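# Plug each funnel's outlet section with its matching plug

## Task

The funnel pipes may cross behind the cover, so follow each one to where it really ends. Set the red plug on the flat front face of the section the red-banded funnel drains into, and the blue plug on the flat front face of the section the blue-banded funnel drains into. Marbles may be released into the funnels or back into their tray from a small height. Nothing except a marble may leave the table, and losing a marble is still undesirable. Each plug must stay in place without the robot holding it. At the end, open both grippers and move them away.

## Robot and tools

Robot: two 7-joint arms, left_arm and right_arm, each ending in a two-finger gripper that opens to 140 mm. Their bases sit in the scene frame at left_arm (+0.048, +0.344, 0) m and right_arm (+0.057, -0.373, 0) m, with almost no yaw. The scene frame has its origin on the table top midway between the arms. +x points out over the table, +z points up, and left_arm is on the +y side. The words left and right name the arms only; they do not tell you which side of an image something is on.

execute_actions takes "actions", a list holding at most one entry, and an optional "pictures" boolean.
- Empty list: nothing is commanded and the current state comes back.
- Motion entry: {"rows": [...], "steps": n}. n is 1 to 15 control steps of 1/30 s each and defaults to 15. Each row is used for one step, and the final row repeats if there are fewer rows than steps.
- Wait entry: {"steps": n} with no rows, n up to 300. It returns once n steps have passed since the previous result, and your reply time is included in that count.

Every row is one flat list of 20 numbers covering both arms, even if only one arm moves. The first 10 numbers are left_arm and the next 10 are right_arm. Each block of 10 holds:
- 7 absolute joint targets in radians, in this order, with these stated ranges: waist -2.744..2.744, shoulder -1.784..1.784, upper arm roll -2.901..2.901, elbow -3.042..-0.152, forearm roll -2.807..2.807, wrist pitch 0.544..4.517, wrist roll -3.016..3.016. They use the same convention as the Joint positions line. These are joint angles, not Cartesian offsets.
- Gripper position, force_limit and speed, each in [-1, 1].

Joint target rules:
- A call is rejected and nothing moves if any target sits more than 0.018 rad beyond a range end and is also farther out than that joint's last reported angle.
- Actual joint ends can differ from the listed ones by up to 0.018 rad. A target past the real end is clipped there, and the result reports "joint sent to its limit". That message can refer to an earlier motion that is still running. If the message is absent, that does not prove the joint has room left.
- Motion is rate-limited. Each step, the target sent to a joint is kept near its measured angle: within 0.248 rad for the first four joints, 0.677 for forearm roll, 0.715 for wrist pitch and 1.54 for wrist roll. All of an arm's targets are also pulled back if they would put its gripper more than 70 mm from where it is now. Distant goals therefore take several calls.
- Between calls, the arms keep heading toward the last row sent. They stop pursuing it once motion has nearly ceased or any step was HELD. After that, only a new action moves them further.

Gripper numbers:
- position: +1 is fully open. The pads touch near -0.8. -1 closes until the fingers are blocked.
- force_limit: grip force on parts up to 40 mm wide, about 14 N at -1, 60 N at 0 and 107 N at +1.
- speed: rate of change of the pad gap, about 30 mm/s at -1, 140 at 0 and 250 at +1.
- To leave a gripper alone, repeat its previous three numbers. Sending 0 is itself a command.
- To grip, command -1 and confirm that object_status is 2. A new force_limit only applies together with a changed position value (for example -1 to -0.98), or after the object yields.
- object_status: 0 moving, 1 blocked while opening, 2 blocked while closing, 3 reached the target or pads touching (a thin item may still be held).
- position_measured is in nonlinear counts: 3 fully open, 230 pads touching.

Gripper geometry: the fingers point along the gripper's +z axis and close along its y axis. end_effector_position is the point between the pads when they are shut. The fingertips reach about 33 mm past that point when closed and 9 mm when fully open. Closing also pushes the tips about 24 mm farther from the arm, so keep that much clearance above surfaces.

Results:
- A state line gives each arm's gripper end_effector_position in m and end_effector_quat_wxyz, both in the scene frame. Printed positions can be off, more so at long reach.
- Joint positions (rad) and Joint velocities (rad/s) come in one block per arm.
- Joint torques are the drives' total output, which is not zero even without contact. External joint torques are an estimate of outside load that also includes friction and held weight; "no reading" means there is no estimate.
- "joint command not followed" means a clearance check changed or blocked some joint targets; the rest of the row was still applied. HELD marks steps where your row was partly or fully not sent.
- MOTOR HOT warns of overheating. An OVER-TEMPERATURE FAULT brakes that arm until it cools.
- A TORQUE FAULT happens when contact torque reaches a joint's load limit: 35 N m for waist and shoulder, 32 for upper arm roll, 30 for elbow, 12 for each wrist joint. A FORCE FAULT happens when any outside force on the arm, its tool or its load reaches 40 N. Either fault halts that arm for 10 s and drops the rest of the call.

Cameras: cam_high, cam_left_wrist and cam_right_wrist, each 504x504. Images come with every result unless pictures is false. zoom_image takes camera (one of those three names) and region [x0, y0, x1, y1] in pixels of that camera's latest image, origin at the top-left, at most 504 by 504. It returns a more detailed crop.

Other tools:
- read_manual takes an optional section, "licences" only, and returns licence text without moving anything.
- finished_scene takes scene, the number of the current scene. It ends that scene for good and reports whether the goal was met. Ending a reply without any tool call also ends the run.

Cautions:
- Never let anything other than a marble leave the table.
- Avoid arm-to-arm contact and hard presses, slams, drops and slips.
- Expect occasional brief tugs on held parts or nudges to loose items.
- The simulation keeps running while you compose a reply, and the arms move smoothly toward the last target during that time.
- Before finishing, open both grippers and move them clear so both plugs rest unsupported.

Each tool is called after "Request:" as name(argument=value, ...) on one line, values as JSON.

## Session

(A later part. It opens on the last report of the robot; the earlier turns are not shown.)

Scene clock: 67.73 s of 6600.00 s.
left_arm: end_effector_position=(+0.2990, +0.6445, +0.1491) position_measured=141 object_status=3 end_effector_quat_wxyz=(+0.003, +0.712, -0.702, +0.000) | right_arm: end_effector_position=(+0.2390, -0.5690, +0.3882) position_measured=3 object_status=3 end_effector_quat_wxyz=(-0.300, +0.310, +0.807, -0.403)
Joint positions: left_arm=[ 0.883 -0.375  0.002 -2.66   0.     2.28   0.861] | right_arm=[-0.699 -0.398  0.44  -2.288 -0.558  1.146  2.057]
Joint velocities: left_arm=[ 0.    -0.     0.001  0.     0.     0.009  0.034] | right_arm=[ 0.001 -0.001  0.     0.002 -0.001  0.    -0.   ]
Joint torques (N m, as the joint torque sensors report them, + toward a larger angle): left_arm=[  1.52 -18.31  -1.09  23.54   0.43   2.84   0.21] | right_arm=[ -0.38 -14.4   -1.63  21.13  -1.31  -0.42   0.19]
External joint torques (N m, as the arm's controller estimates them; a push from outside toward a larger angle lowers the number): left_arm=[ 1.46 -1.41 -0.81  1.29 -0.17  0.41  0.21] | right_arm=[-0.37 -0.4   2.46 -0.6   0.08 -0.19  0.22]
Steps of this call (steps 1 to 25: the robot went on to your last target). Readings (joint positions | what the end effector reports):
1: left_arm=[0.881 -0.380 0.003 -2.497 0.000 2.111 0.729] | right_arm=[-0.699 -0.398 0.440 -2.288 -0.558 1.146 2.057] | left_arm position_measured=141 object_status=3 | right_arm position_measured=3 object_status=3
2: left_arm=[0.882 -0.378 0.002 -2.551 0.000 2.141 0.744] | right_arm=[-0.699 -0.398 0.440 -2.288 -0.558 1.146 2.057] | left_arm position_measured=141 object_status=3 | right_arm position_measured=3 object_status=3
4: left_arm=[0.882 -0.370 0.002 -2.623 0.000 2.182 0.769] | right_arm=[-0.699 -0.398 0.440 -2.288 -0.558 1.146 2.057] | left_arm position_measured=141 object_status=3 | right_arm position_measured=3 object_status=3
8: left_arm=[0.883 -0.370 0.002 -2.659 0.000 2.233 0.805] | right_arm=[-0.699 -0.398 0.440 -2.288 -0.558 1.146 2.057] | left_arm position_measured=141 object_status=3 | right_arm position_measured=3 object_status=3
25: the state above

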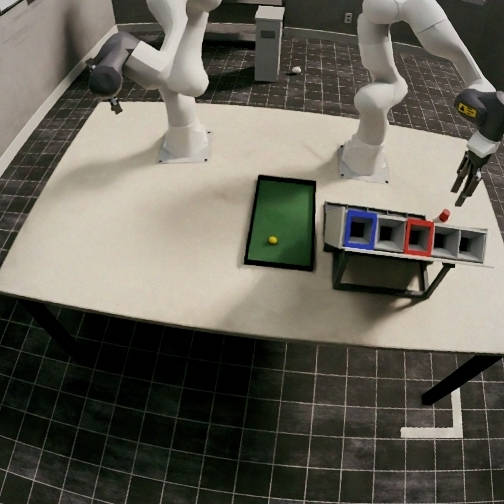

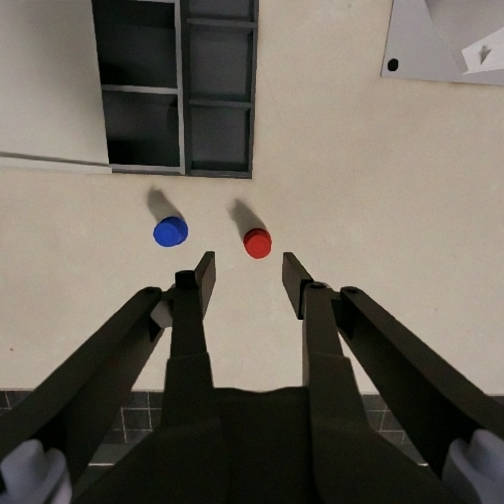

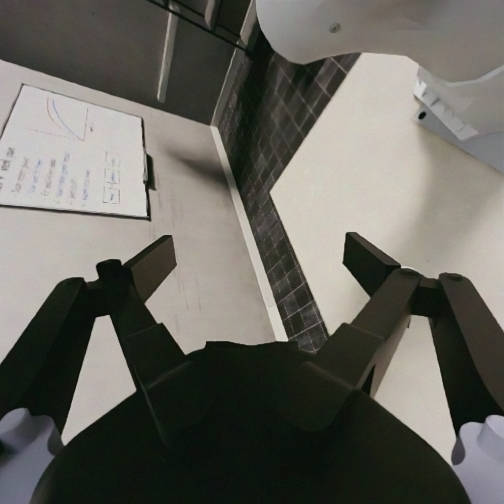

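Request:
execute_actions(actions=[{"rows":[[0.9,-0.419,0,-2.698,0,2.279,0.89,-0.1,-0.6,0,-0.7,-0.4,0.442,-2.287,-0.557,1.144,2.057,1,-0.5,0]],"steps":6}], pictures=false)

Request:
execute_actions(actions=[{"rows":[[0.9,-0.39,0,-2.712,0,2.39,0.89,-0.1,-0.6,0,-0.7,-0.4,0.442,-2.287,-0.557,1.144,2.057,1,-0.5,0],[0.9,-0.36,0,-2.726,0,2.44,0.89,-0.1,-0.6,0,-0.7,-0.4,0.442,-2.287,-0.557,1.144,2.057,1,-0.5,0],[0.9,-0.33,0,-2.738,0,2.485,0.89,-0.1,-0.6,0,-0.7,-0.4,0.442,-2.287,-0.557,1.144,2.057,1,-0.5,0],[0.9,-0.3,0,-2.75,0,2.53,0.89,-0.1,-0.6,0,-0.7,-0.4,0.442,-2.287,-0.557,1.144,2.057,1,-0.5,0],[0.9,-0.275,0,-2.758,0,2.56,0.89,-0.1,-0.6,0,-0.7,-0.4,0.442,-2.287,-0.557,1.144,2.057,1,-0.5,0],[0.9,-0.25,0,-2.766,0,2.59,0.89,-0.1,-0.6,0,-0.7,-0.4,0.442,-2.287,-0.557,1.144,2.057,1,-0.5,0],[0.9,-0.23,0,-2.772,0,2.614,0.89,-0.1,-0.6,0,-0.7,-0.4,0.442,-2.287,-0.557,1.144,2.057,1,-0.5,0],[0.9,-0.21,0,-2.777,0,2.614,0.89,-0.1,-0.6,0,-0.7,-0.4,0.442,-2.287,-0.557,1.144,2.057,1,-0.5,0],[0.9,-0.19,0,-2.782,0,2.614,0.89,-0.1,-0.6,0,-0.7,-0.4,0.442,-2.287,-0.557,1.144,2.057,1,-0.5,0],[0.9,-0.172,0,-2.786,0,2.614,0.89,-0.1,-0.6,0,-0.7,-0.4,0.442,-2.287,-0.557,1.144,2.057,1,-0.5,0]]}], pictures=false)

Request:
execute_actions(actions=[{"steps":10}])

Request:
execute_actions(actions=[{"rows":[[0.9,-0.172,0,-2.786,0,2.614,0.89,-1,-0.6,-0.3,-0.7,-0.4,0.442,-2.287,-0.557,1.144,2.057,1,-0.5,0]]}], pictures=false)

Request:
execute_actions(actions=[{"rows":[[0.9,-0.43,0,-2.7,0,2.27,0.89,-1,-0.6,-0.3,-0.7,-0.4,0.442,-2.287,-0.557,1.144,2.057,1,-0.5,0]],"steps":9}], pictures=false)

Request:
execute_actions(actions=[{"rows":[[0.8,-0.751,0,-2.93,0,2.179,-0.5,-1,-0.6,-0.3,-0.7,-0.4,0.442,-2.287,-0.557,1.144,2.057,1,-0.5,0]],"steps":12}], pictures=false)

Request:
execute_actions(actions=[{"rows":[[0.117,-0.751,0,-2.93,0,2.179,-1.47,-1,-0.6,-0.3,-0.7,-0.4,0.442,-2.287,-0.557,1.144,2.057,1,-0.5,0]]}], pictures=false)

Request:
execute_actions(actions=[{"steps":15}])

Scene clock: 81.90 s of 6600.00 s.
left_arm: end_effector_position=(+0.2891, +0.6403, +0.1497) position_measured=141 object_status=3 end_effector_quat_wxyz=(-0.001, +0.710, -0.704, -0.000) | right_arm: end_effector_position=(+0.2390, -0.5690, +0.3882) position_measured=3 object_status=3 end_effector_quat_wxyz=(-0.300, +0.310, +0.807, -0.403)
Joint positions: left_arm=[ 0.897 -0.414  0.    -2.694  0.     2.281  0.878] | right_arm=[-0.699 -0.398  0.44  -2.288 -0.558  1.146  2.057]
Joint velocities: left_arm=[ 0.016 -0.047 -0.001 -0.038  0.    -0.001  0.026] | right_arm=[-0.    -0.001  0.001  0.     0.002 -0.     0.001]
Joint torques (N m, as the joint torque sensors report them, + toward a larger angle): left_arm=[  0.81 -16.48  -0.37  22.91   0.38   2.14   0.35] | right_arm=[ -0.06 -14.83  -1.94  21.89  -1.24  -0.37   0.05]
External joint torques (N m, as the arm's controller estimates them; a push from outside toward a larger angle lowers the number): left_arm=[ 1.   -1.66  0.23  0.59 -0.24 -0.32  0.35] | right_arm=[-0.05 -0.92  2.13  0.25  0.14 -0.14  0.09]
Steps of this call (steps 1 to 30: the robot went on to your last target; steps 31 to 90: nothing new was sent; then 10.97 s passed at rest; steps 91 to 96: all 6 steps of this action). Readings (joint positions | what the end effector reports):
91: left_arm=[0.886 -0.383 0.000 -2.669 0.000 2.282 0.873] | right_arm=[-0.699 -0.398 0.440 -2.288 -0.558 1.146 2.057] | left_arm position_measured=141 object_status=3 | right_arm position_measured=3 object_status=3
92: left_arm=[0.890 -0.395 0.000 -2.679 0.000 2.282 0.874] | right_arm=[-0.699 -0.398 0.440 -2.288 -0.558 1.146 2.057] | left_arm position_measured=141 object_status=3 | right_arm position_measured=3 object_status=3
94: left_arm=[0.895 -0.408 0.000 -2.690 0.000 2.281 0.876] | right_arm=[-0.699 -0.398 0.440 -2.288 -0.558 1.146 2.057] | left_arm position_measured=141 object_status=3 | right_arm position_measured=3 object_status=3
96: the state above

Scene clock: 82.40 s of 6600.00 s.
left_arm: end_effector_position=(+0.2807, +0.6306, +0.0475) position_measured=141 object_status=3 end_effector_quat_wxyz=(+0.016, +0.708, -0.706, +0.002) | right_arm: end_effector_position=(+0.2390, -0.5690, +0.3882) position_measured=3 object_status=3 end_effector_quat_wxyz=(-0.300, +0.310, +0.807, -0.403)
Joint positions: left_arm=[ 0.898 -0.175  0.    -2.787  0.     2.581  0.885] | right_arm=[-0.699 -0.398  0.44  -2.288 -0.558  1.146  2.057]
Joint velocities: left_arm=[ 0.002  0.026 -0.001  0.    -0.001  0.178  0.005] | right_arm=[-0.001  0.    -0.001 -0.    -0.     0.     0.   ]
Joint torques (N m, as the joint torque sensors report them, + toward a larger angle): left_arm=[  2.13 -18.55  -0.14  20.71   0.28   2.56   0.34] | right_arm=[ -0.79 -14.74  -1.93  21.67  -1.24  -0.37   0.19]
External joint torques (N m, as the arm's controller estimates them; a push from outside toward a larger angle lowers the number): left_arm=[ 2.06  2.68 -0.05  1.4  -0.11  0.08  0.33] | right_arm=[-0.74 -0.88  2.18  0.06  0.14 -0.13  0.22]
Steps of this call (steps 1 to 15: all 15 steps of this action). Readings (joint positions | what the end effector reports):
1: left_arm=[0.897 -0.411 0.000 -2.697 0.000 2.299 0.879] | right_arm=[-0.699 -0.398 0.440 -2.288 -0.558 1.146 2.057] | left_arm position_measured=141 object_status=3 | right_arm position_measured=3 object_status=3
2: left_arm=[0.897 -0.401 0.000 -2.702 0.000 2.324 0.880] | right_arm=[-0.699 -0.398 0.440 -2.288 -0.558 1.146 2.057] | left_arm position_measured=141 object_status=3 | right_arm position_measured=3 object_status=3
4: left_arm=[0.898 -0.361 0.000 -2.720 0.000 2.385 0.881] | right_arm=[-0.699 -0.398 0.440 -2.288 -0.558 1.146 2.057] | left_arm position_measured=141 object_status=3 | right_arm position_measured=3 object_status=3
8: left_arm=[0.898 -0.258 0.000 -2.760 0.000 2.500 0.883] | right_arm=[-0.699 -0.398 0.440 -2.288 -0.558 1.146 2.057] | left_arm position_measured=141 object_status=3 | right_arm position_measured=3 object_status=3
15: the state above

Scene clock: 82.73 s of 6600.00 s.
left_arm: end_effector_position=(+0.2860, +0.6370, +0.0495) position_measured=141 object_status=3 end_effector_quat_wxyz=(+0.003, +0.708, -0.706, +0.000) | right_arm: end_effector_position=(+0.2390, -0.5690, +0.3882) position_measured=3 object_status=3 end_effector_quat_wxyz=(-0.300, +0.310, +0.807, -0.403)
Joint positions: left_arm=[ 0.898 -0.174  0.    -2.787  0.     2.607  0.886] | right_arm=[-0.699 -0.398  0.44  -2.288 -0.558  1.146  2.057]
Joint velocities: left_arm=[-0.002 -0.     0.001 -0.    -0.     0.026  0.001] | right_arm=[ 0.001 -0.001  0.001  0.     0.001  0.    -0.001]
Joint torques (N m, as the joint torque sensors report them, + toward a larger angle): left_arm=[  1.26 -17.85  -0.45  20.29   0.19   2.73   0.34] | right_arm=[ -0.55 -14.45  -1.75  21.72  -1.29  -0.37   0.2 ]
External joint torques (N m, as the arm's controller estimates them; a push from outside toward a larger angle lowers the number): left_arm=[ 1.3   2.   -0.25  2.16 -0.21  0.31  0.33] | right_arm=[-0.63 -0.48  2.24  0.06  0.08 -0.14  0.23]
Steps of this call (steps 1 to 10: the robot went on to your last target). Readings (joint positions | what the end effector reports):
1: left_arm=[0.898 -0.174 0.000 -2.787 0.000 2.587 0.885] | right_arm=[-0.699 -0.398 0.440 -2.288 -0.558 1.146 2.057] | left_arm position_measured=141 object_status=3 | right_arm position_measured=3 object_status=3
2: left_arm=[0.898 -0.174 0.000 -2.787 0.000 2.591 0.885] | right_arm=[-0.699 -0.398 0.440 -2.288 -0.558 1.146 2.057] | left_arm position_measured=141 object_status=3 | right_arm position_measured=3 object_status=3
4: left_arm=[0.898 -0.174 0.000 -2.787 0.000 2.598 0.885] | right_arm=[-0.699 -0.398 0.440 -2.288 -0.558 1.146 2.057] | left_arm position_measured=141 object_status=3 | right_arm position_measured=3 object_status=3
8: left_arm=[0.898 -0.174 0.000 -2.787 0.000 2.605 0.885] | right_arm=[-0.699 -0.398 0.440 -2.288 -0.558 1.146 2.057] | left_arm position_measured=141 object_status=3 | right_arm position_measured=3 object_status=3
10: the state above

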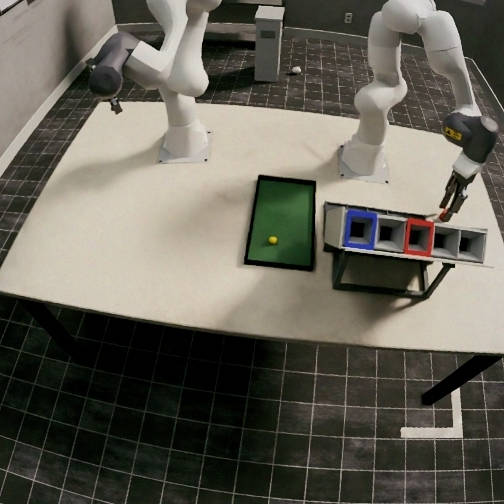

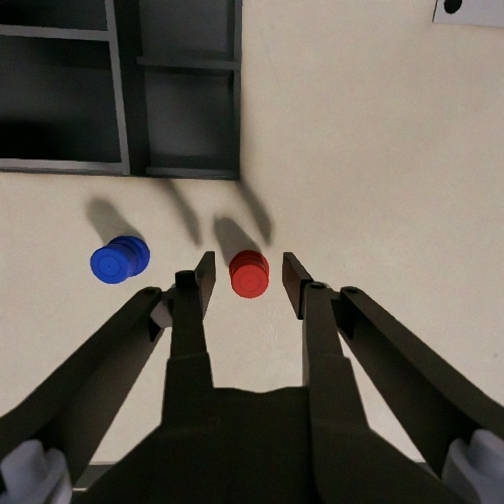

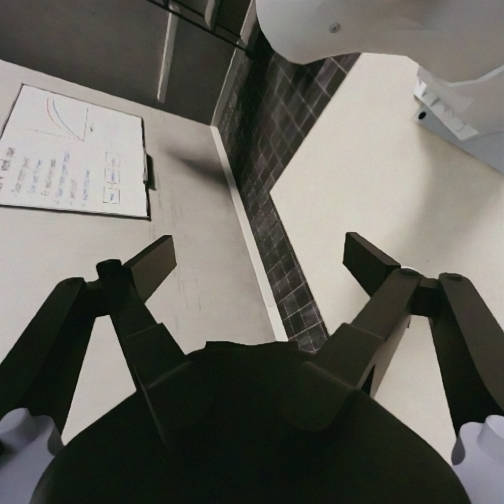

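Scene clock: 83.23 s of 6600.00 s.
left_arm: end_effector_position=(+0.2868, +0.6381, +0.0500) position_measured=189 object_status=2 end_effector_quat_wxyz=(+0.001, +0.708, -0.707, +0.000) | right_arm: end_effector_position=(+0.2390, -0.5690, +0.3882) position_measured=3 object_status=3 end_effector_quat_wxyz=(-0.300, +0.310, +0.807, -0.403)
Joint positions: left_arm=[ 0.898 -0.174  0.    -2.787  0.     2.611  0.886] | right_arm=[-0.699 -0.398  0.44  -2.288 -0.558  1.146  2.057]
Joint velocities: left_arm=[ 0.002 -0.001 -0.    -0.001 -0.    -0.001 -0.   ] | right_arm=[-0.     0.001 -0.    -0.001 -0.001  0.001 -0.   ]
Joint torques (N m, as the joint torque sensors report them, + toward a larger angle): left_arm=[  2.21 -19.31  -0.88  21.05   0.27   2.99   0.37] | right_arm=[ -1.16 -14.75  -2.05  21.88  -1.19  -0.29   0.06]
External joint torques (N m, as the arm's controller estimates them; a push from outside toward a larger angle lowers the number): left_arm=[ 2.15  0.67 -0.78  2.83 -0.12  0.54  0.37] | right_arm=[-1.14 -0.94  2.02  0.27  0.18 -0.07  0.1 ]
Steps of this call (steps 1 to 15: all 15 steps of this action). Readings (joint positions | what the end effector reports):
1: left_arm=[0.898 -0.174 0.000 -2.787 0.000 2.608 0.886] | right_arm=[-0.699 -0.398 0.440 -2.288 -0.558 1.146 2.057] | left_arm position_measured=141 object_status=0 | right_arm position_measured=3 object_status=3
2: left_arm=[0.898 -0.174 0.000 -2.787 0.000 2.609 0.886] | right_arm=[-0.699 -0.398 0.440 -2.288 -0.558 1.146 2.057] | left_arm position_measured=146 object_status=0 | right_arm position_measured=3 object_status=3
4: left_arm=[0.898 -0.174 0.000 -2.787 0.000 2.609 0.886] | right_arm=[-0.699 -0.398 0.440 -2.288 -0.558 1.146 2.057] | left_arm position_measured=158 object_status=0 | right_arm position_measured=3 object_status=3
8: left_arm=[0.898 -0.174 0.000 -2.787 0.000 2.610 0.886] | right_arm=[-0.699 -0.398 0.440 -2.288 -0.558 1.146 2.057] | left_arm position_measured=181 object_status=0 | right_arm position_measured=3 object_status=3
15: the state above

Scene clock: 83.53 s of 6600.00 s.
left_arm: end_effector_position=(+0.3024, +0.6573, +0.1616) position_measured=189 object_status=2 end_effector_quat_wxyz=(-0.039, +0.707, -0.706, -0.004) | right_arm: end_effector_position=(+0.2390, -0.5690, +0.3882) position_measured=3 object_status=3 end_effector_quat_wxyz=(-0.300, +0.310, +0.807, -0.403)
Joint positions: left_arm=[ 0.898 -0.429  0.    -2.695  0.     2.343  0.886] | right_arm=[-0.699 -0.398  0.44  -2.288 -0.558  1.146  2.057]
Joint velocities: left_arm=[-0.    -0.037 -0.    -0.012 -0.001 -0.413 -0.   ] | right_arm=[ 0.    -0.001  0.    -0.     0.     0.    -0.   ]
Joint torques (N m, as the joint torque sensors report them, + toward a larger angle): left_arm=[  1.94 -13.8   -1.6   21.69   0.35   2.05   0.38] | right_arm=[ -0.88 -15.01  -1.48  21.59  -1.33  -0.31   0.17]
External joint torques (N m, as the arm's controller estimates them; a push from outside toward a larger angle lowers the number): left_arm=[ 2.03 -1.66 -1.12  1.54 -0.26 -0.32  0.39] | right_arm=[-0.88 -1.06  2.58 -0.04  0.05 -0.07  0.21]
Steps of this call (steps 1 to 9: all 9 steps of this action). Readings (joint positions | what the end effector reports):
1: left_arm=[0.898 -0.200 0.000 -2.782 0.000 2.565 0.886] | right_arm=[-0.699 -0.398 0.440 -2.288 -0.558 1.146 2.057] | left_arm position_measured=189 object_status=2 | right_arm position_measured=3 object_status=3
2: left_arm=[0.898 -0.248 0.000 -2.770 0.000 2.523 0.886] | right_arm=[-0.699 -0.398 0.440 -2.288 -0.558 1.146 2.057] | left_arm position_measured=189 object_status=2 | right_arm position_measured=3 object_status=3
4: left_arm=[0.898 -0.346 0.000 -2.732 0.000 2.445 0.886] | right_arm=[-0.699 -0.398 0.440 -2.288 -0.558 1.146 2.057] | left_arm position_measured=189 object_status=2 | right_arm position_measured=3 object_status=3
8: left_arm=[0.898 -0.427 0.000 -2.695 0.000 2.357 0.886] | right_arm=[-0.699 -0.398 0.440 -2.288 -0.558 1.146 2.057] | left_arm position_measured=189 object_status=2 | right_arm position_measured=3 object_status=3
9: the state above

Scene clock: 83.93 s of 6600.00 s.
left_arm: end_effector_position=(+0.2595, +0.5593, +0.1519) position_measured=189 object_status=2 end_effector_quat_wxyz=(-0.009, +0.939, -0.344, +0.003) | right_arm: end_effector_position=(+0.2390, -0.5690, +0.3882) position_measured=3 object_status=3 end_effector_quat_wxyz=(-0.300, +0.310, +0.807, -0.403)
Joint positions: left_arm=[ 0.803 -0.746 -0.001 -2.927  0.001  2.199 -0.077] | right_arm=[-0.699 -0.398  0.44  -2.288 -0.558  1.146  2.057]
Joint velocities: left_arm=[-0.012 -0.029 -0.    -0.037  0.    -0.111 -1.385] | right_arm=[-0.     0.001  0.    -0.001 -0.     0.    -0.001]
Joint torques (N m, as the joint torque sensors report them, + toward a larger angle): left_arm=[-2.26 -6.37 -0.98 25.44  0.53  2.15 -0.39] | right_arm=[ -0.84 -14.41  -1.87  21.92  -1.15  -0.37   0.16]
External joint torques (N m, as the arm's controller estimates them; a push from outside toward a larger angle lowers the number): left_arm=[-2.29 -0.9  -0.38  1.7  -0.15 -0.52 -0.41] | right_arm=[-0.81 -0.52  2.23  0.35  0.22 -0.13  0.2 ]
Steps of this call (steps 1 to 12: all 12 steps of this action). Readings (joint positions | what the end effector reports):
1: left_arm=[0.886 -0.458 0.003 -2.723 0.001 2.332 0.815] | right_arm=[-0.699 -0.398 0.440 -2.288 -0.558 1.146 2.057] | left_arm position_measured=189 object_status=2 | right_arm position_measured=3 object_status=3
2: left_arm=[0.870 -0.504 0.003 -2.766 0.001 2.315 0.732] | right_arm=[-0.699 -0.398 0.440 -2.288 -0.558 1.146 2.057] | left_arm position_measured=189 object_status=2 | right_arm position_measured=3 object_status=3
4: left_arm=[0.835 -0.626 0.001 -2.853 0.001 2.273 0.510] | right_arm=[-0.699 -0.398 0.440 -2.288 -0.558 1.146 2.057] | left_arm position_measured=189 object_status=2 | right_arm position_measured=3 object_status=3
8: left_arm=[0.807 -0.733 -0.001 -2.915 0.001 2.222 0.153] | right_arm=[-0.699 -0.398 0.440 -2.288 -0.558 1.146 2.057] | left_arm position_measured=189 object_status=2 | right_arm position_measured=3 object_status=3
12: the state above

Scene clock: 84.43 s of 6600.00 s.
left_arm: end_effector_position=(+0.3422, +0.3777, +0.1502) position_measured=189 object_status=2 end_effector_quat_wxyz=(-0.002, +0.990, -0.139, +0.001) | right_arm: end_effector_position=(+0.2390, -0.5690, +0.3882) position_measured=3 object_status=3 end_effector_quat_wxyz=(-0.300, +0.310, +0.807, -0.403)
Joint positions: left_arm=[ 0.124 -0.748 -0.003 -2.929  0.001  2.183 -1.181] | right_arm=[-0.699 -0.398  0.44  -2.288 -0.558  1.146  2.057]
Joint velocities: left_arm=[-0.064 -0.     0.013 -0.003  0.001 -0.01  -0.945] | right_arm=[ 0.     0.001  0.     0.001  0.001 -0.    -0.001]
Joint torques (N m, as the joint torque sensors report them, + toward a larger angle): left_arm=[-1.23 -6.71 -0.37 25.17  0.26  2.22 -0.21] | right_arm=[ -0.62 -14.94  -2.24  21.14  -1.23  -0.37   0.19]
External joint torques (N m, as the arm's controller estimates them; a push from outside toward a larger angle lowers the number): left_arm=[-1.73 -1.19 -0.03  1.93 -0.45 -0.31 -0.22] | right_arm=[-0.63 -1.07  1.8  -0.49  0.14 -0.14  0.22]
Steps of this call (steps 1 to 15: all 15 steps of this action). Readings (joint positions | what the end effector reports):
1: left_arm=[0.748 -0.747 0.011 -2.928 0.001 2.196 -0.206] | right_arm=[-0.699 -0.398 0.440 -2.288 -0.558 1.146 2.057] | left_arm position_measured=189 object_status=2 | right_arm position_measured=3 object_status=3
2: left_arm=[0.675 -0.747 0.009 -2.928 0.001 2.194 -0.327] | right_arm=[-0.699 -0.398 0.440 -2.288 -0.558 1.146 2.057] | left_arm position_measured=189 object_status=2 | right_arm position_measured=3 object_status=3
4: left_arm=[0.526 -0.748 0.004 -2.928 0.001 2.191 -0.537] | right_arm=[-0.699 -0.398 0.440 -2.288 -0.558 1.146 2.057] | left_arm position_measured=189 object_status=2 | right_arm position_measured=3 object_status=3
8: left_arm=[0.239 -0.748 -0.001 -2.928 0.001 2.188 -0.853] | right_arm=[-0.699 -0.398 0.440 -2.288 -0.558 1.146 2.057] | left_arm position_measured=189 object_status=2 | right_arm position_measured=3 object_status=3
15: the state above

Scene clock: 84.93 s of 6600.00 s.
left_arm: end_effector_position=(+0.3417, +0.3764, +0.1500) position_measured=189 object_status=2 end_effector_quat_wxyz=(-0.001, +1.000, -0.026, +0.000) | right_arm: end_effector_position=(+0.2390, -0.5690, +0.3882) position_measured=3 object_status=3 end_effector_quat_wxyz=(-0.300, +0.310, +0.807, -0.403)
Joint positions: left_arm=[ 0.119 -0.748 -0.002 -2.929  0.001  2.182 -1.411] | right_arm=[-0.699 -0.398  0.44  -2.288 -0.558  1.146  2.057]
Joint velocities: left_arm=[-0.001 -0.001 -0.001 -0.     0.    -0.001 -0.183] | right_arm=[ 0.001 -0.001  0.001 -0.    -0.001 -0.    -0.   ]
Joint torques (N m, as the joint torque sensors report them, + toward a larger angle): left_arm=[-1.28 -6.1   0.68 24.65  0.35  2.2  -0.13] | right_arm=[ -0.7  -15.08  -1.98  21.95  -1.29  -0.35   0.12]
External joint torques (N m, as the arm's controller estimates them; a push from outside toward a larger angle lowers the number): left_arm=[-1.25 -0.6   1.35  1.4  -0.36 -0.33 -0.14] | right_arm=[-0.83 -1.13  1.94  0.33  0.08 -0.12  0.16]
Steps of this call (steps 1 to 15: the robot went on to your last target). Readings (joint positions | what the end effector reports):
1: left_arm=[0.122 -0.748 -0.003 -2.929 0.001 2.183 -1.211] | right_arm=[-0.699 -0.398 0.440 -2.288 -0.558 1.146 2.057] | left_arm position_measured=189 object_status=2 | right_arm position_measured=3 object_status=3
2: left_arm=[0.121 -0.748 -0.003 -2.929 0.001 2.183 -1.237] | right_arm=[-0.699 -0.398 0.440 -2.288 -0.558 1.146 2.057] | left_arm position_measured=189 object_status=2 | right_arm position_measured=3 object_status=3
4: left_arm=[0.120 -0.748 -0.002 -2.929 0.001 2.182 -1.282] | right_arm=[-0.699 -0.398 0.440 -2.288 -0.558 1.146 2.057] | left_arm position_measured=189 object_status=2 | right_arm position_measured=3 object_status=3
8: left_arm=[0.119 -0.748 -0.002 -2.929 0.001 2.182 -1.348] | right_arm=[-0.699 -0.398 0.440 -2.288 -0.558 1.146 2.057] | left_arm position_measured=189 object_status=2 | right_arm position_measured=3 object_status=3
15: the state above

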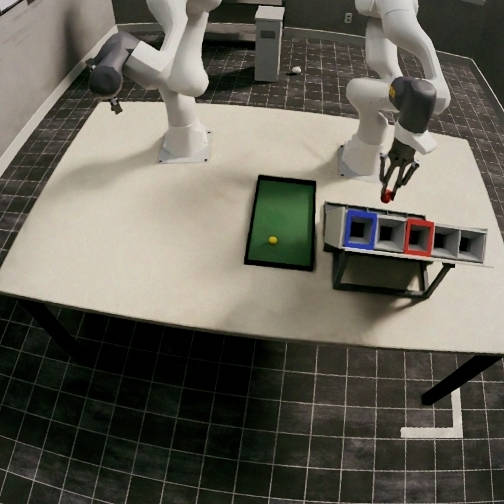

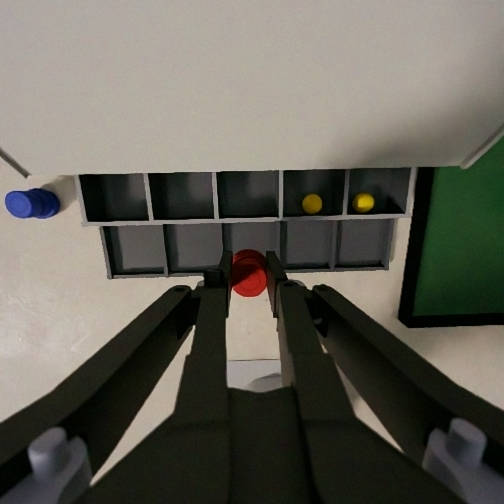

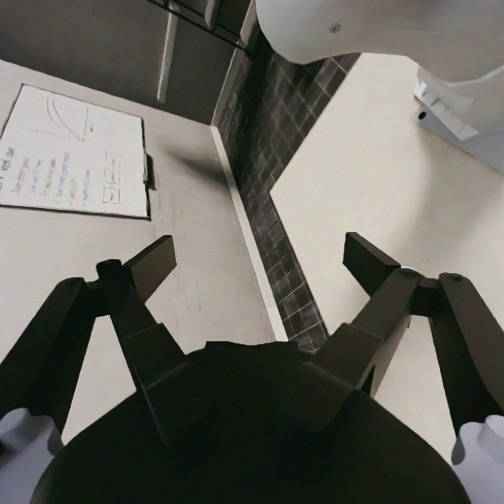

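Request:
execute_actions(actions=[{"rows":[[-0.381,-0.657,0,-2.874,0,2.217,-1.96,-1,-0.6,-0.3,-0.7,-0.4,0.442,-2.287,-0.557,1.144,2.057,1,-0.5,0]]}], pictures=false)

Request:
execute_actions(actions=[{"steps":8}])

Request:
execute_actions(actions=[{"rows":[[-0.381,-0.63,0,-2.888,0,2.33,-1.96,-1,-0.6,-0.3,-0.7,-0.4,0.442,-2.287,-0.557,1.144,2.057,1,-0.5,0],[-0.381,-0.605,0,-2.9,0,2.38,-1.96,-1,-0.6,-0.3,-0.7,-0.4,0.442,-2.287,-0.557,1.144,2.057,1,-0.5,0],[-0.381,-0.58,0,-2.912,0,2.42,-1.96,-1,-0.6,-0.3,-0.7,-0.4,0.442,-2.287,-0.557,1.144,2.057,1,-0.5,0],[-0.381,-0.555,0,-2.923,0,2.46,-1.96,-1,-0.6,-0.3,-0.7,-0.4,0.442,-2.287,-0.557,1.144,2.057,1,-0.5,0],[-0.381,-0.53,0,-2.933,0,2.5,-1.96,-1,-0.6,-0.3,-0.7,-0.4,0.442,-2.287,-0.557,1.144,2.057,1,-0.5,0],[-0.381,-0.51,0,-2.941,0,2.53,-1.96,-1,-0.6,-0.3,-0.7,-0.4,0.442,-2.287,-0.557,1.144,2.057,1,-0.5,0],[-0.381,-0.49,0,-2.948,0,2.555,-1.96,-1,-0.6,-0.3,-0.7,-0.4,0.442,-2.287,-0.557,1.144,2.057,1,-0.5,0],[-0.381,-0.475,0,-2.953,0,2.575,-1.96,-1,-0.6,-0.3,-0.7,-0.4,0.442,-2.287,-0.557,1.144,2.057,1,-0.5,0],[-0.381,-0.46,0,-2.958,0,2.575,-1.96,-1,-0.6,-0.3,-0.7,-0.4,0.442,-2.287,-0.557,1.144,2.057,1,-0.5,0],[-0.381,-0.45,0,-2.961,0,2.575,-1.96,-1,-0.6,-0.3,-0.7,-0.4,0.442,-2.287,-0.557,1.144,2.057,1,-0.5,0],[-0.381,-0.44,0,-2.964,0,2.575,-1.96,-1,-0.6,-0.3,-0.7,-0.4,0.442,-2.287,-0.557,1.144,2.057,1,-0.5,0],[-0.381,-0.43,0,-2.967,0,2.575,-1.96,-1,-0.6,-0.3,-0.7,-0.4,0.442,-2.287,-0.557,1.144,2.057,1,-0.5,0],[-0.381,-0.42,0,-2.97,0,2.575,-1.96,-1,-0.6,-0.3,-0.7,-0.4,0.442,-2.287,-0.557,1.144,2.057,1,-0.5,0],[-0.381,-0.41,0,-2.973,0,2.575,-1.96,-1,-0.6,-0.3,-0.7,-0.4,0.442,-2.287,-0.557,1.144,2.057,1,-0.5,0],[-0.381,-0.4,0,-2.975,0,2.575,-1.96,-1,-0.6,-0.3,-0.7,-0.4,0.442,-2.287,-0.557,1.144,2.057,1,-0.5,0]]}], pictures=false)

Request:
execute_actions(actions=[{"steps":14}])

Scene clock: 99.23 s of 6600.00 s.
left_arm: end_effector_position=(+0.3392, +0.2252, +0.1494) position_measured=189 object_status=2 end_effector_quat_wxyz=(-0.002, +0.999, -0.053, -0.001) | right_arm: end_effector_position=(+0.2390, -0.5690, +0.3882) position_measured=3 object_status=3 end_effector_quat_wxyz=(-0.300, +0.310, +0.807, -0.403)
Joint positions: left_arm=[-0.377 -0.659 -0.003 -2.876  0.001  2.213 -1.854] | right_arm=[-0.699 -0.398  0.44  -2.288 -0.558  1.146  2.057]
Joint velocities: left_arm=[-0.023 -0.     0.01   0.    -0.001  0.008 -0.338] | right_arm=[ 0.    -0.001  0.001 -0.     0.001  0.001 -0.001]
Joint torques (N m, as the joint torque sensors report them, + toward a larger angle): left_arm=[-0.44 -5.65 -0.68 25.76  0.26  2.92 -0.03] | right_arm=[ -1.16 -14.94  -1.95  20.94  -1.25  -0.32   0.18]
External joint torques (N m, as the arm's controller estimates them; a push from outside toward a larger angle lowers the number): left_arm=[-0.56  2.32 -0.16  2.84 -0.45  0.41 -0.03] | right_arm=[-1.2  -0.98  2.07 -0.71  0.12 -0.09  0.22]
Steps of this call (steps 1 to 30: the robot went on to your last target; steps 31 to 90: nothing new was sent; then 10.80 s passed at rest; steps 91 to 105: all 15 steps of this action). Readings (joint positions | what the end effector reports):
91: left_arm=[0.067 -0.732 0.010 -2.918 0.001 2.185 -1.508] | right_arm=[-0.699 -0.398 0.440 -2.288 -0.558 1.146 2.057] | left_arm position_measured=189 object_status=2 | right_arm position_measured=3 object_status=3
92: left_arm=[-0.002 -0.710 0.009 -2.904 0.001 2.190 -1.549] | right_arm=[-0.699 -0.398 0.440 -2.288 -0.558 1.146 2.057] | left_arm position_measured=189 object_status=2 | right_arm position_measured=3 object_status=3
94: left_arm=[-0.142 -0.682 0.005 -2.888 0.001 2.199 -1.620] | right_arm=[-0.699 -0.398 0.440 -2.288 -0.558 1.146 2.057] | left_arm position_measured=189 object_status=2 | right_arm position_measured=3 object_status=3
98: left_arm=[-0.337 -0.663 -0.005 -2.876 0.001 2.208 -1.737] | right_arm=[-0.699 -0.398 0.440 -2.288 -0.558 1.146 2.057] | left_arm position_measured=189 object_status=2 | right_arm position_measured=3 object_status=3
105: the state above

Scene clock: 99.50 s of 6600.00 s.
left_arm: end_effector_position=(+0.3394, +0.2247, +0.1495) position_measured=189 object_status=2 end_effector_quat_wxyz=(-0.001, +1.000, -0.024, -0.001) | right_arm: end_effector_position=(+0.2390, -0.5690, +0.3882) position_measured=3 object_status=3 end_effector_quat_wxyz=(-0.300, +0.310, +0.807, -0.403)
Joint positions: left_arm=[-0.379 -0.659 -0.002 -2.876  0.001  2.214 -1.914] | right_arm=[-0.699 -0.398  0.44  -2.288 -0.558  1.146  2.057]
Joint velocities: left_arm=[-0.    -0.     0.001  0.001  0.001  0.002 -0.14 ] | right_arm=[-0.     0.001  0.001 -0.001 -0.001  0.001  0.   ]
Joint torques (N m, as the joint torque sensors report them, + toward a larger angle): left_arm=[-1.15 -5.13  0.49 25.68  0.31  2.95 -0.09] | right_arm=[ -0.28 -14.61  -1.47  21.56  -1.33  -0.29   0.13]
External joint torques (N m, as the arm's controller estimates them; a push from outside toward a larger angle lowers the number): left_arm=[-1.16  2.82  1.08  2.77 -0.4   0.45 -0.09] | right_arm=[-0.26 -0.77  2.6  -0.03  0.04 -0.06  0.16]
Steps of this call (steps 1 to 8: the robot went on to your last target). Readings (joint positions | what the end effector reports):
1: left_arm=[-0.378 -0.659 -0.002 -2.876 0.001 2.213 -1.865] | right_arm=[-0.699 -0.398 0.440 -2.288 -0.558 1.146 2.057] | left_arm position_measured=189 object_status=2 | right_arm position_measured=3 object_status=3
2: left_arm=[-0.378 -0.659 -0.002 -2.876 0.001 2.213 -1.874] | right_arm=[-0.699 -0.398 0.440 -2.288 -0.558 1.146 2.057] | left_arm position_measured=189 object_status=2 | right_arm position_measured=3 object_status=3
4: left_arm=[-0.378 -0.659 -0.002 -2.876 0.001 2.213 -1.890] | right_arm=[-0.699 -0.398 0.440 -2.288 -0.558 1.146 2.057] | left_arm position_measured=189 object_status=2 | right_arm position_measured=3 object_status=3
8: the state above

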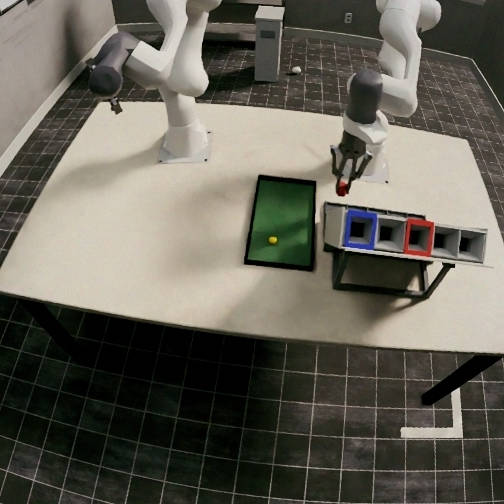

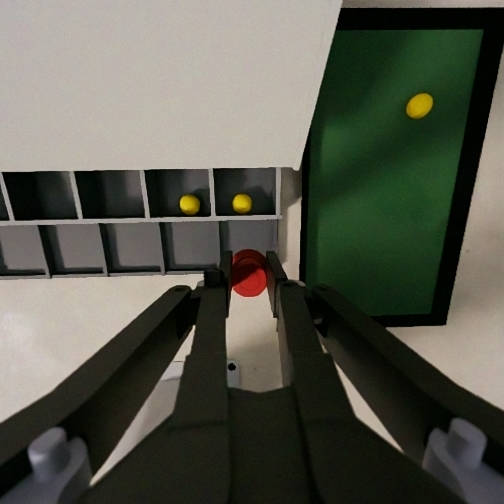

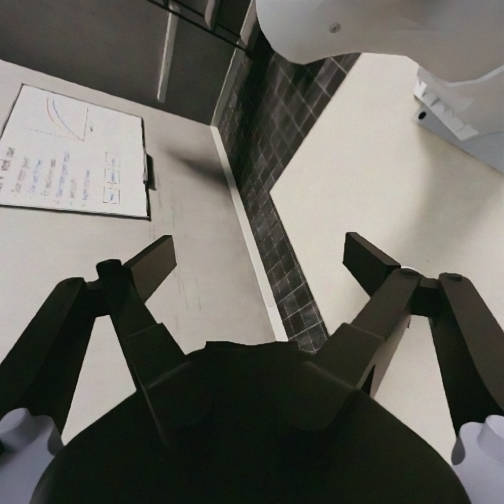

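Scene clock: 100.00 s of 6600.00 s.
left_arm: end_effector_position=(+0.3395, +0.2244, +0.0646) position_measured=189 object_status=2 end_effector_quat_wxyz=(-0.002, +1.000, -0.007, -0.003) | right_arm: end_effector_position=(+0.2390, -0.5690, +0.3882) position_measured=3 object_status=3 end_effector_quat_wxyz=(-0.300, +0.310, +0.807, -0.403)
Joint positions: left_arm=[-0.379 -0.423 -0.002 -2.968  0.001  2.539 -1.948] | right_arm=[-0.699 -0.398  0.44  -2.288 -0.558  1.146  2.057]
Joint velocities: left_arm=[-0.001  0.296 -0.001 -0.078 -0.     0.196 -0.026] | right_arm=[-0.001 -0.     0.     0.001  0.001 -0.001 -0.   ]
Joint torques (N m, as the joint torque sensors report them, + toward a larger angle): left_arm=[ -1.48 -12.76  -0.14  21.33   0.05   2.96  -0.16] | right_arm=[ -0.72 -14.4   -1.8   21.29  -1.26  -0.35   0.12]
External joint torques (N m, as the arm's controller estimates them; a push from outside toward a larger angle lowers the number): left_arm=[-1.49  1.43  0.26  1.4  -0.45  0.36 -0.16] | right_arm=[-0.73 -0.5   2.25 -0.36  0.12 -0.12  0.15]
Steps of this call (steps 1 to 15: all 15 steps of this action). Readings (joint positions | what the end effector reports):
1: left_arm=[-0.379 -0.655 -0.002 -2.878 0.001 2.233 -1.918] | right_arm=[-0.699 -0.398 0.440 -2.288 -0.558 1.146 2.057] | left_arm position_measured=189 object_status=2 | right_arm position_measured=3 object_status=3
2: left_arm=[-0.379 -0.643 -0.002 -2.882 0.001 2.259 -1.922] | right_arm=[-0.699 -0.398 0.440 -2.288 -0.558 1.146 2.057] | left_arm position_measured=189 object_status=2 | right_arm position_measured=3 object_status=3
4: left_arm=[-0.379 -0.606 -0.002 -2.897 0.001 2.319 -1.929] | right_arm=[-0.699 -0.398 0.440 -2.288 -0.558 1.146 2.057] | left_arm position_measured=189 object_status=2 | right_arm position_measured=3 object_status=3
8: left_arm=[-0.379 -0.516 -0.002 -2.937 0.001 2.441 -1.938] | right_arm=[-0.699 -0.398 0.440 -2.288 -0.558 1.146 2.057] | left_arm position_measured=189 object_status=2 | right_arm position_measured=3 object_status=3
15: the state above

Scene clock: 100.47 s of 6600.00 s.
left_arm: end_effector_position=(+0.3398, +0.2242, +0.0583) position_measured=189 object_status=2 end_effector_quat_wxyz=(-0.001, +1.000, -0.004, -0.001) | right_arm: end_effector_position=(+0.2390, -0.5690, +0.3882) position_measured=3 object_status=3 end_effector_quat_wxyz=(-0.300, +0.310, +0.807, -0.403)
Joint positions: left_arm=[-0.379 -0.402 -0.002 -2.975  0.001  2.57  -1.954] | right_arm=[-0.699 -0.398  0.44  -2.288 -0.558  1.146  2.057]
Joint velocities: left_arm=[ 0.001 -0.     0.001 -0.001  0.     0.013 -0.006] | right_arm=[-0.     0.001 -0.001 -0.    -0.     0.     0.001]
Joint torques (N m, as the joint torque sensors report them, + toward a larger angle): left_arm=[-1.91 -9.97  0.16 20.6   0.03  2.82  0.05] | right_arm=[ -1.   -14.7   -2.75  21.32  -1.28  -0.35   0.12]
External joint torques (N m, as the arm's controller estimates them; a push from outside toward a larger angle lowers the number): left_arm=[-1.91  2.5   0.55  1.83 -0.45  0.34  0.05] | right_arm=[-0.95 -0.84  1.37 -0.26  0.1  -0.11  0.15]
Steps of this call (steps 1 to 14: the robot went on to your last target). Readings (joint positions | what the end effector reports):
1: left_arm=[-0.379 -0.415 -0.002 -2.971 0.001 2.545 -1.949] | right_arm=[-0.699 -0.398 0.440 -2.288 -0.558 1.146 2.057] | left_arm position_measured=189 object_status=2 | right_arm position_measured=3 object_status=3
2: left_arm=[-0.379 -0.409 -0.002 -2.973 0.001 2.549 -1.949] | right_arm=[-0.699 -0.398 0.440 -2.288 -0.558 1.146 2.057] | left_arm position_measured=189 object_status=2 | right_arm position_measured=3 object_status=3
4: left_arm=[-0.379 -0.404 -0.002 -2.975 0.001 2.556 -1.951] | right_arm=[-0.699 -0.398 0.440 -2.288 -0.558 1.146 2.057] | left_arm position_measured=189 object_status=2 | right_arm position_measured=3 object_status=3
8: left_arm=[-0.379 -0.403 -0.002 -2.975 0.001 2.565 -1.953] | right_arm=[-0.699 -0.398 0.440 -2.288 -0.558 1.146 2.057] | left_arm position_measured=189 object_status=2 | right_arm position_measured=3 object_status=3
14: the state above

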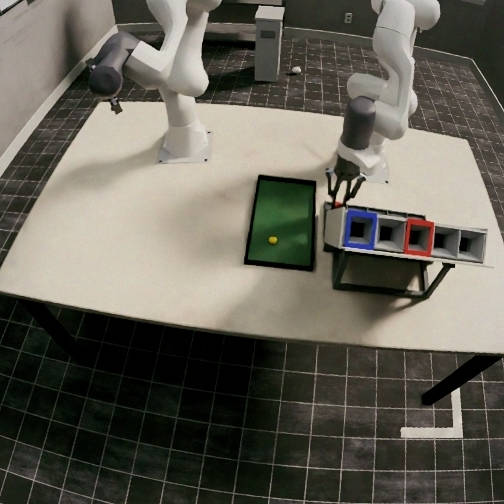

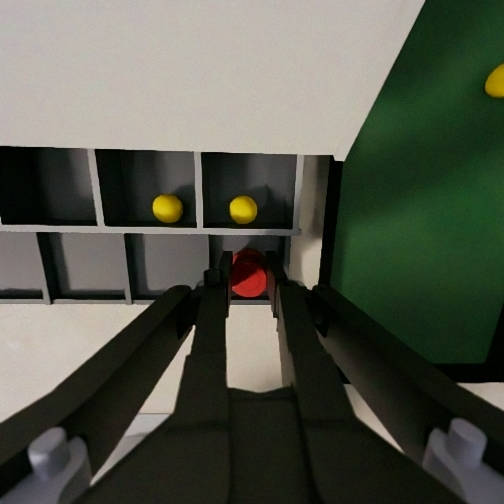

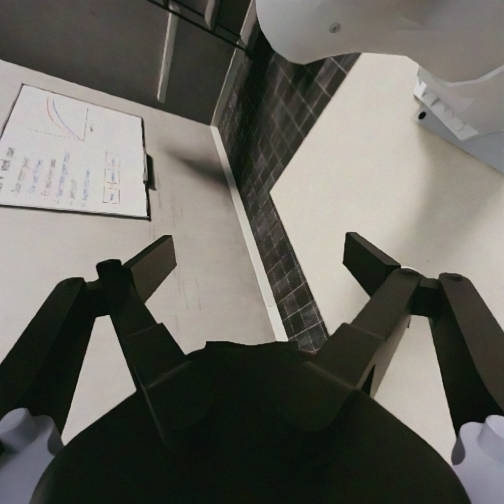

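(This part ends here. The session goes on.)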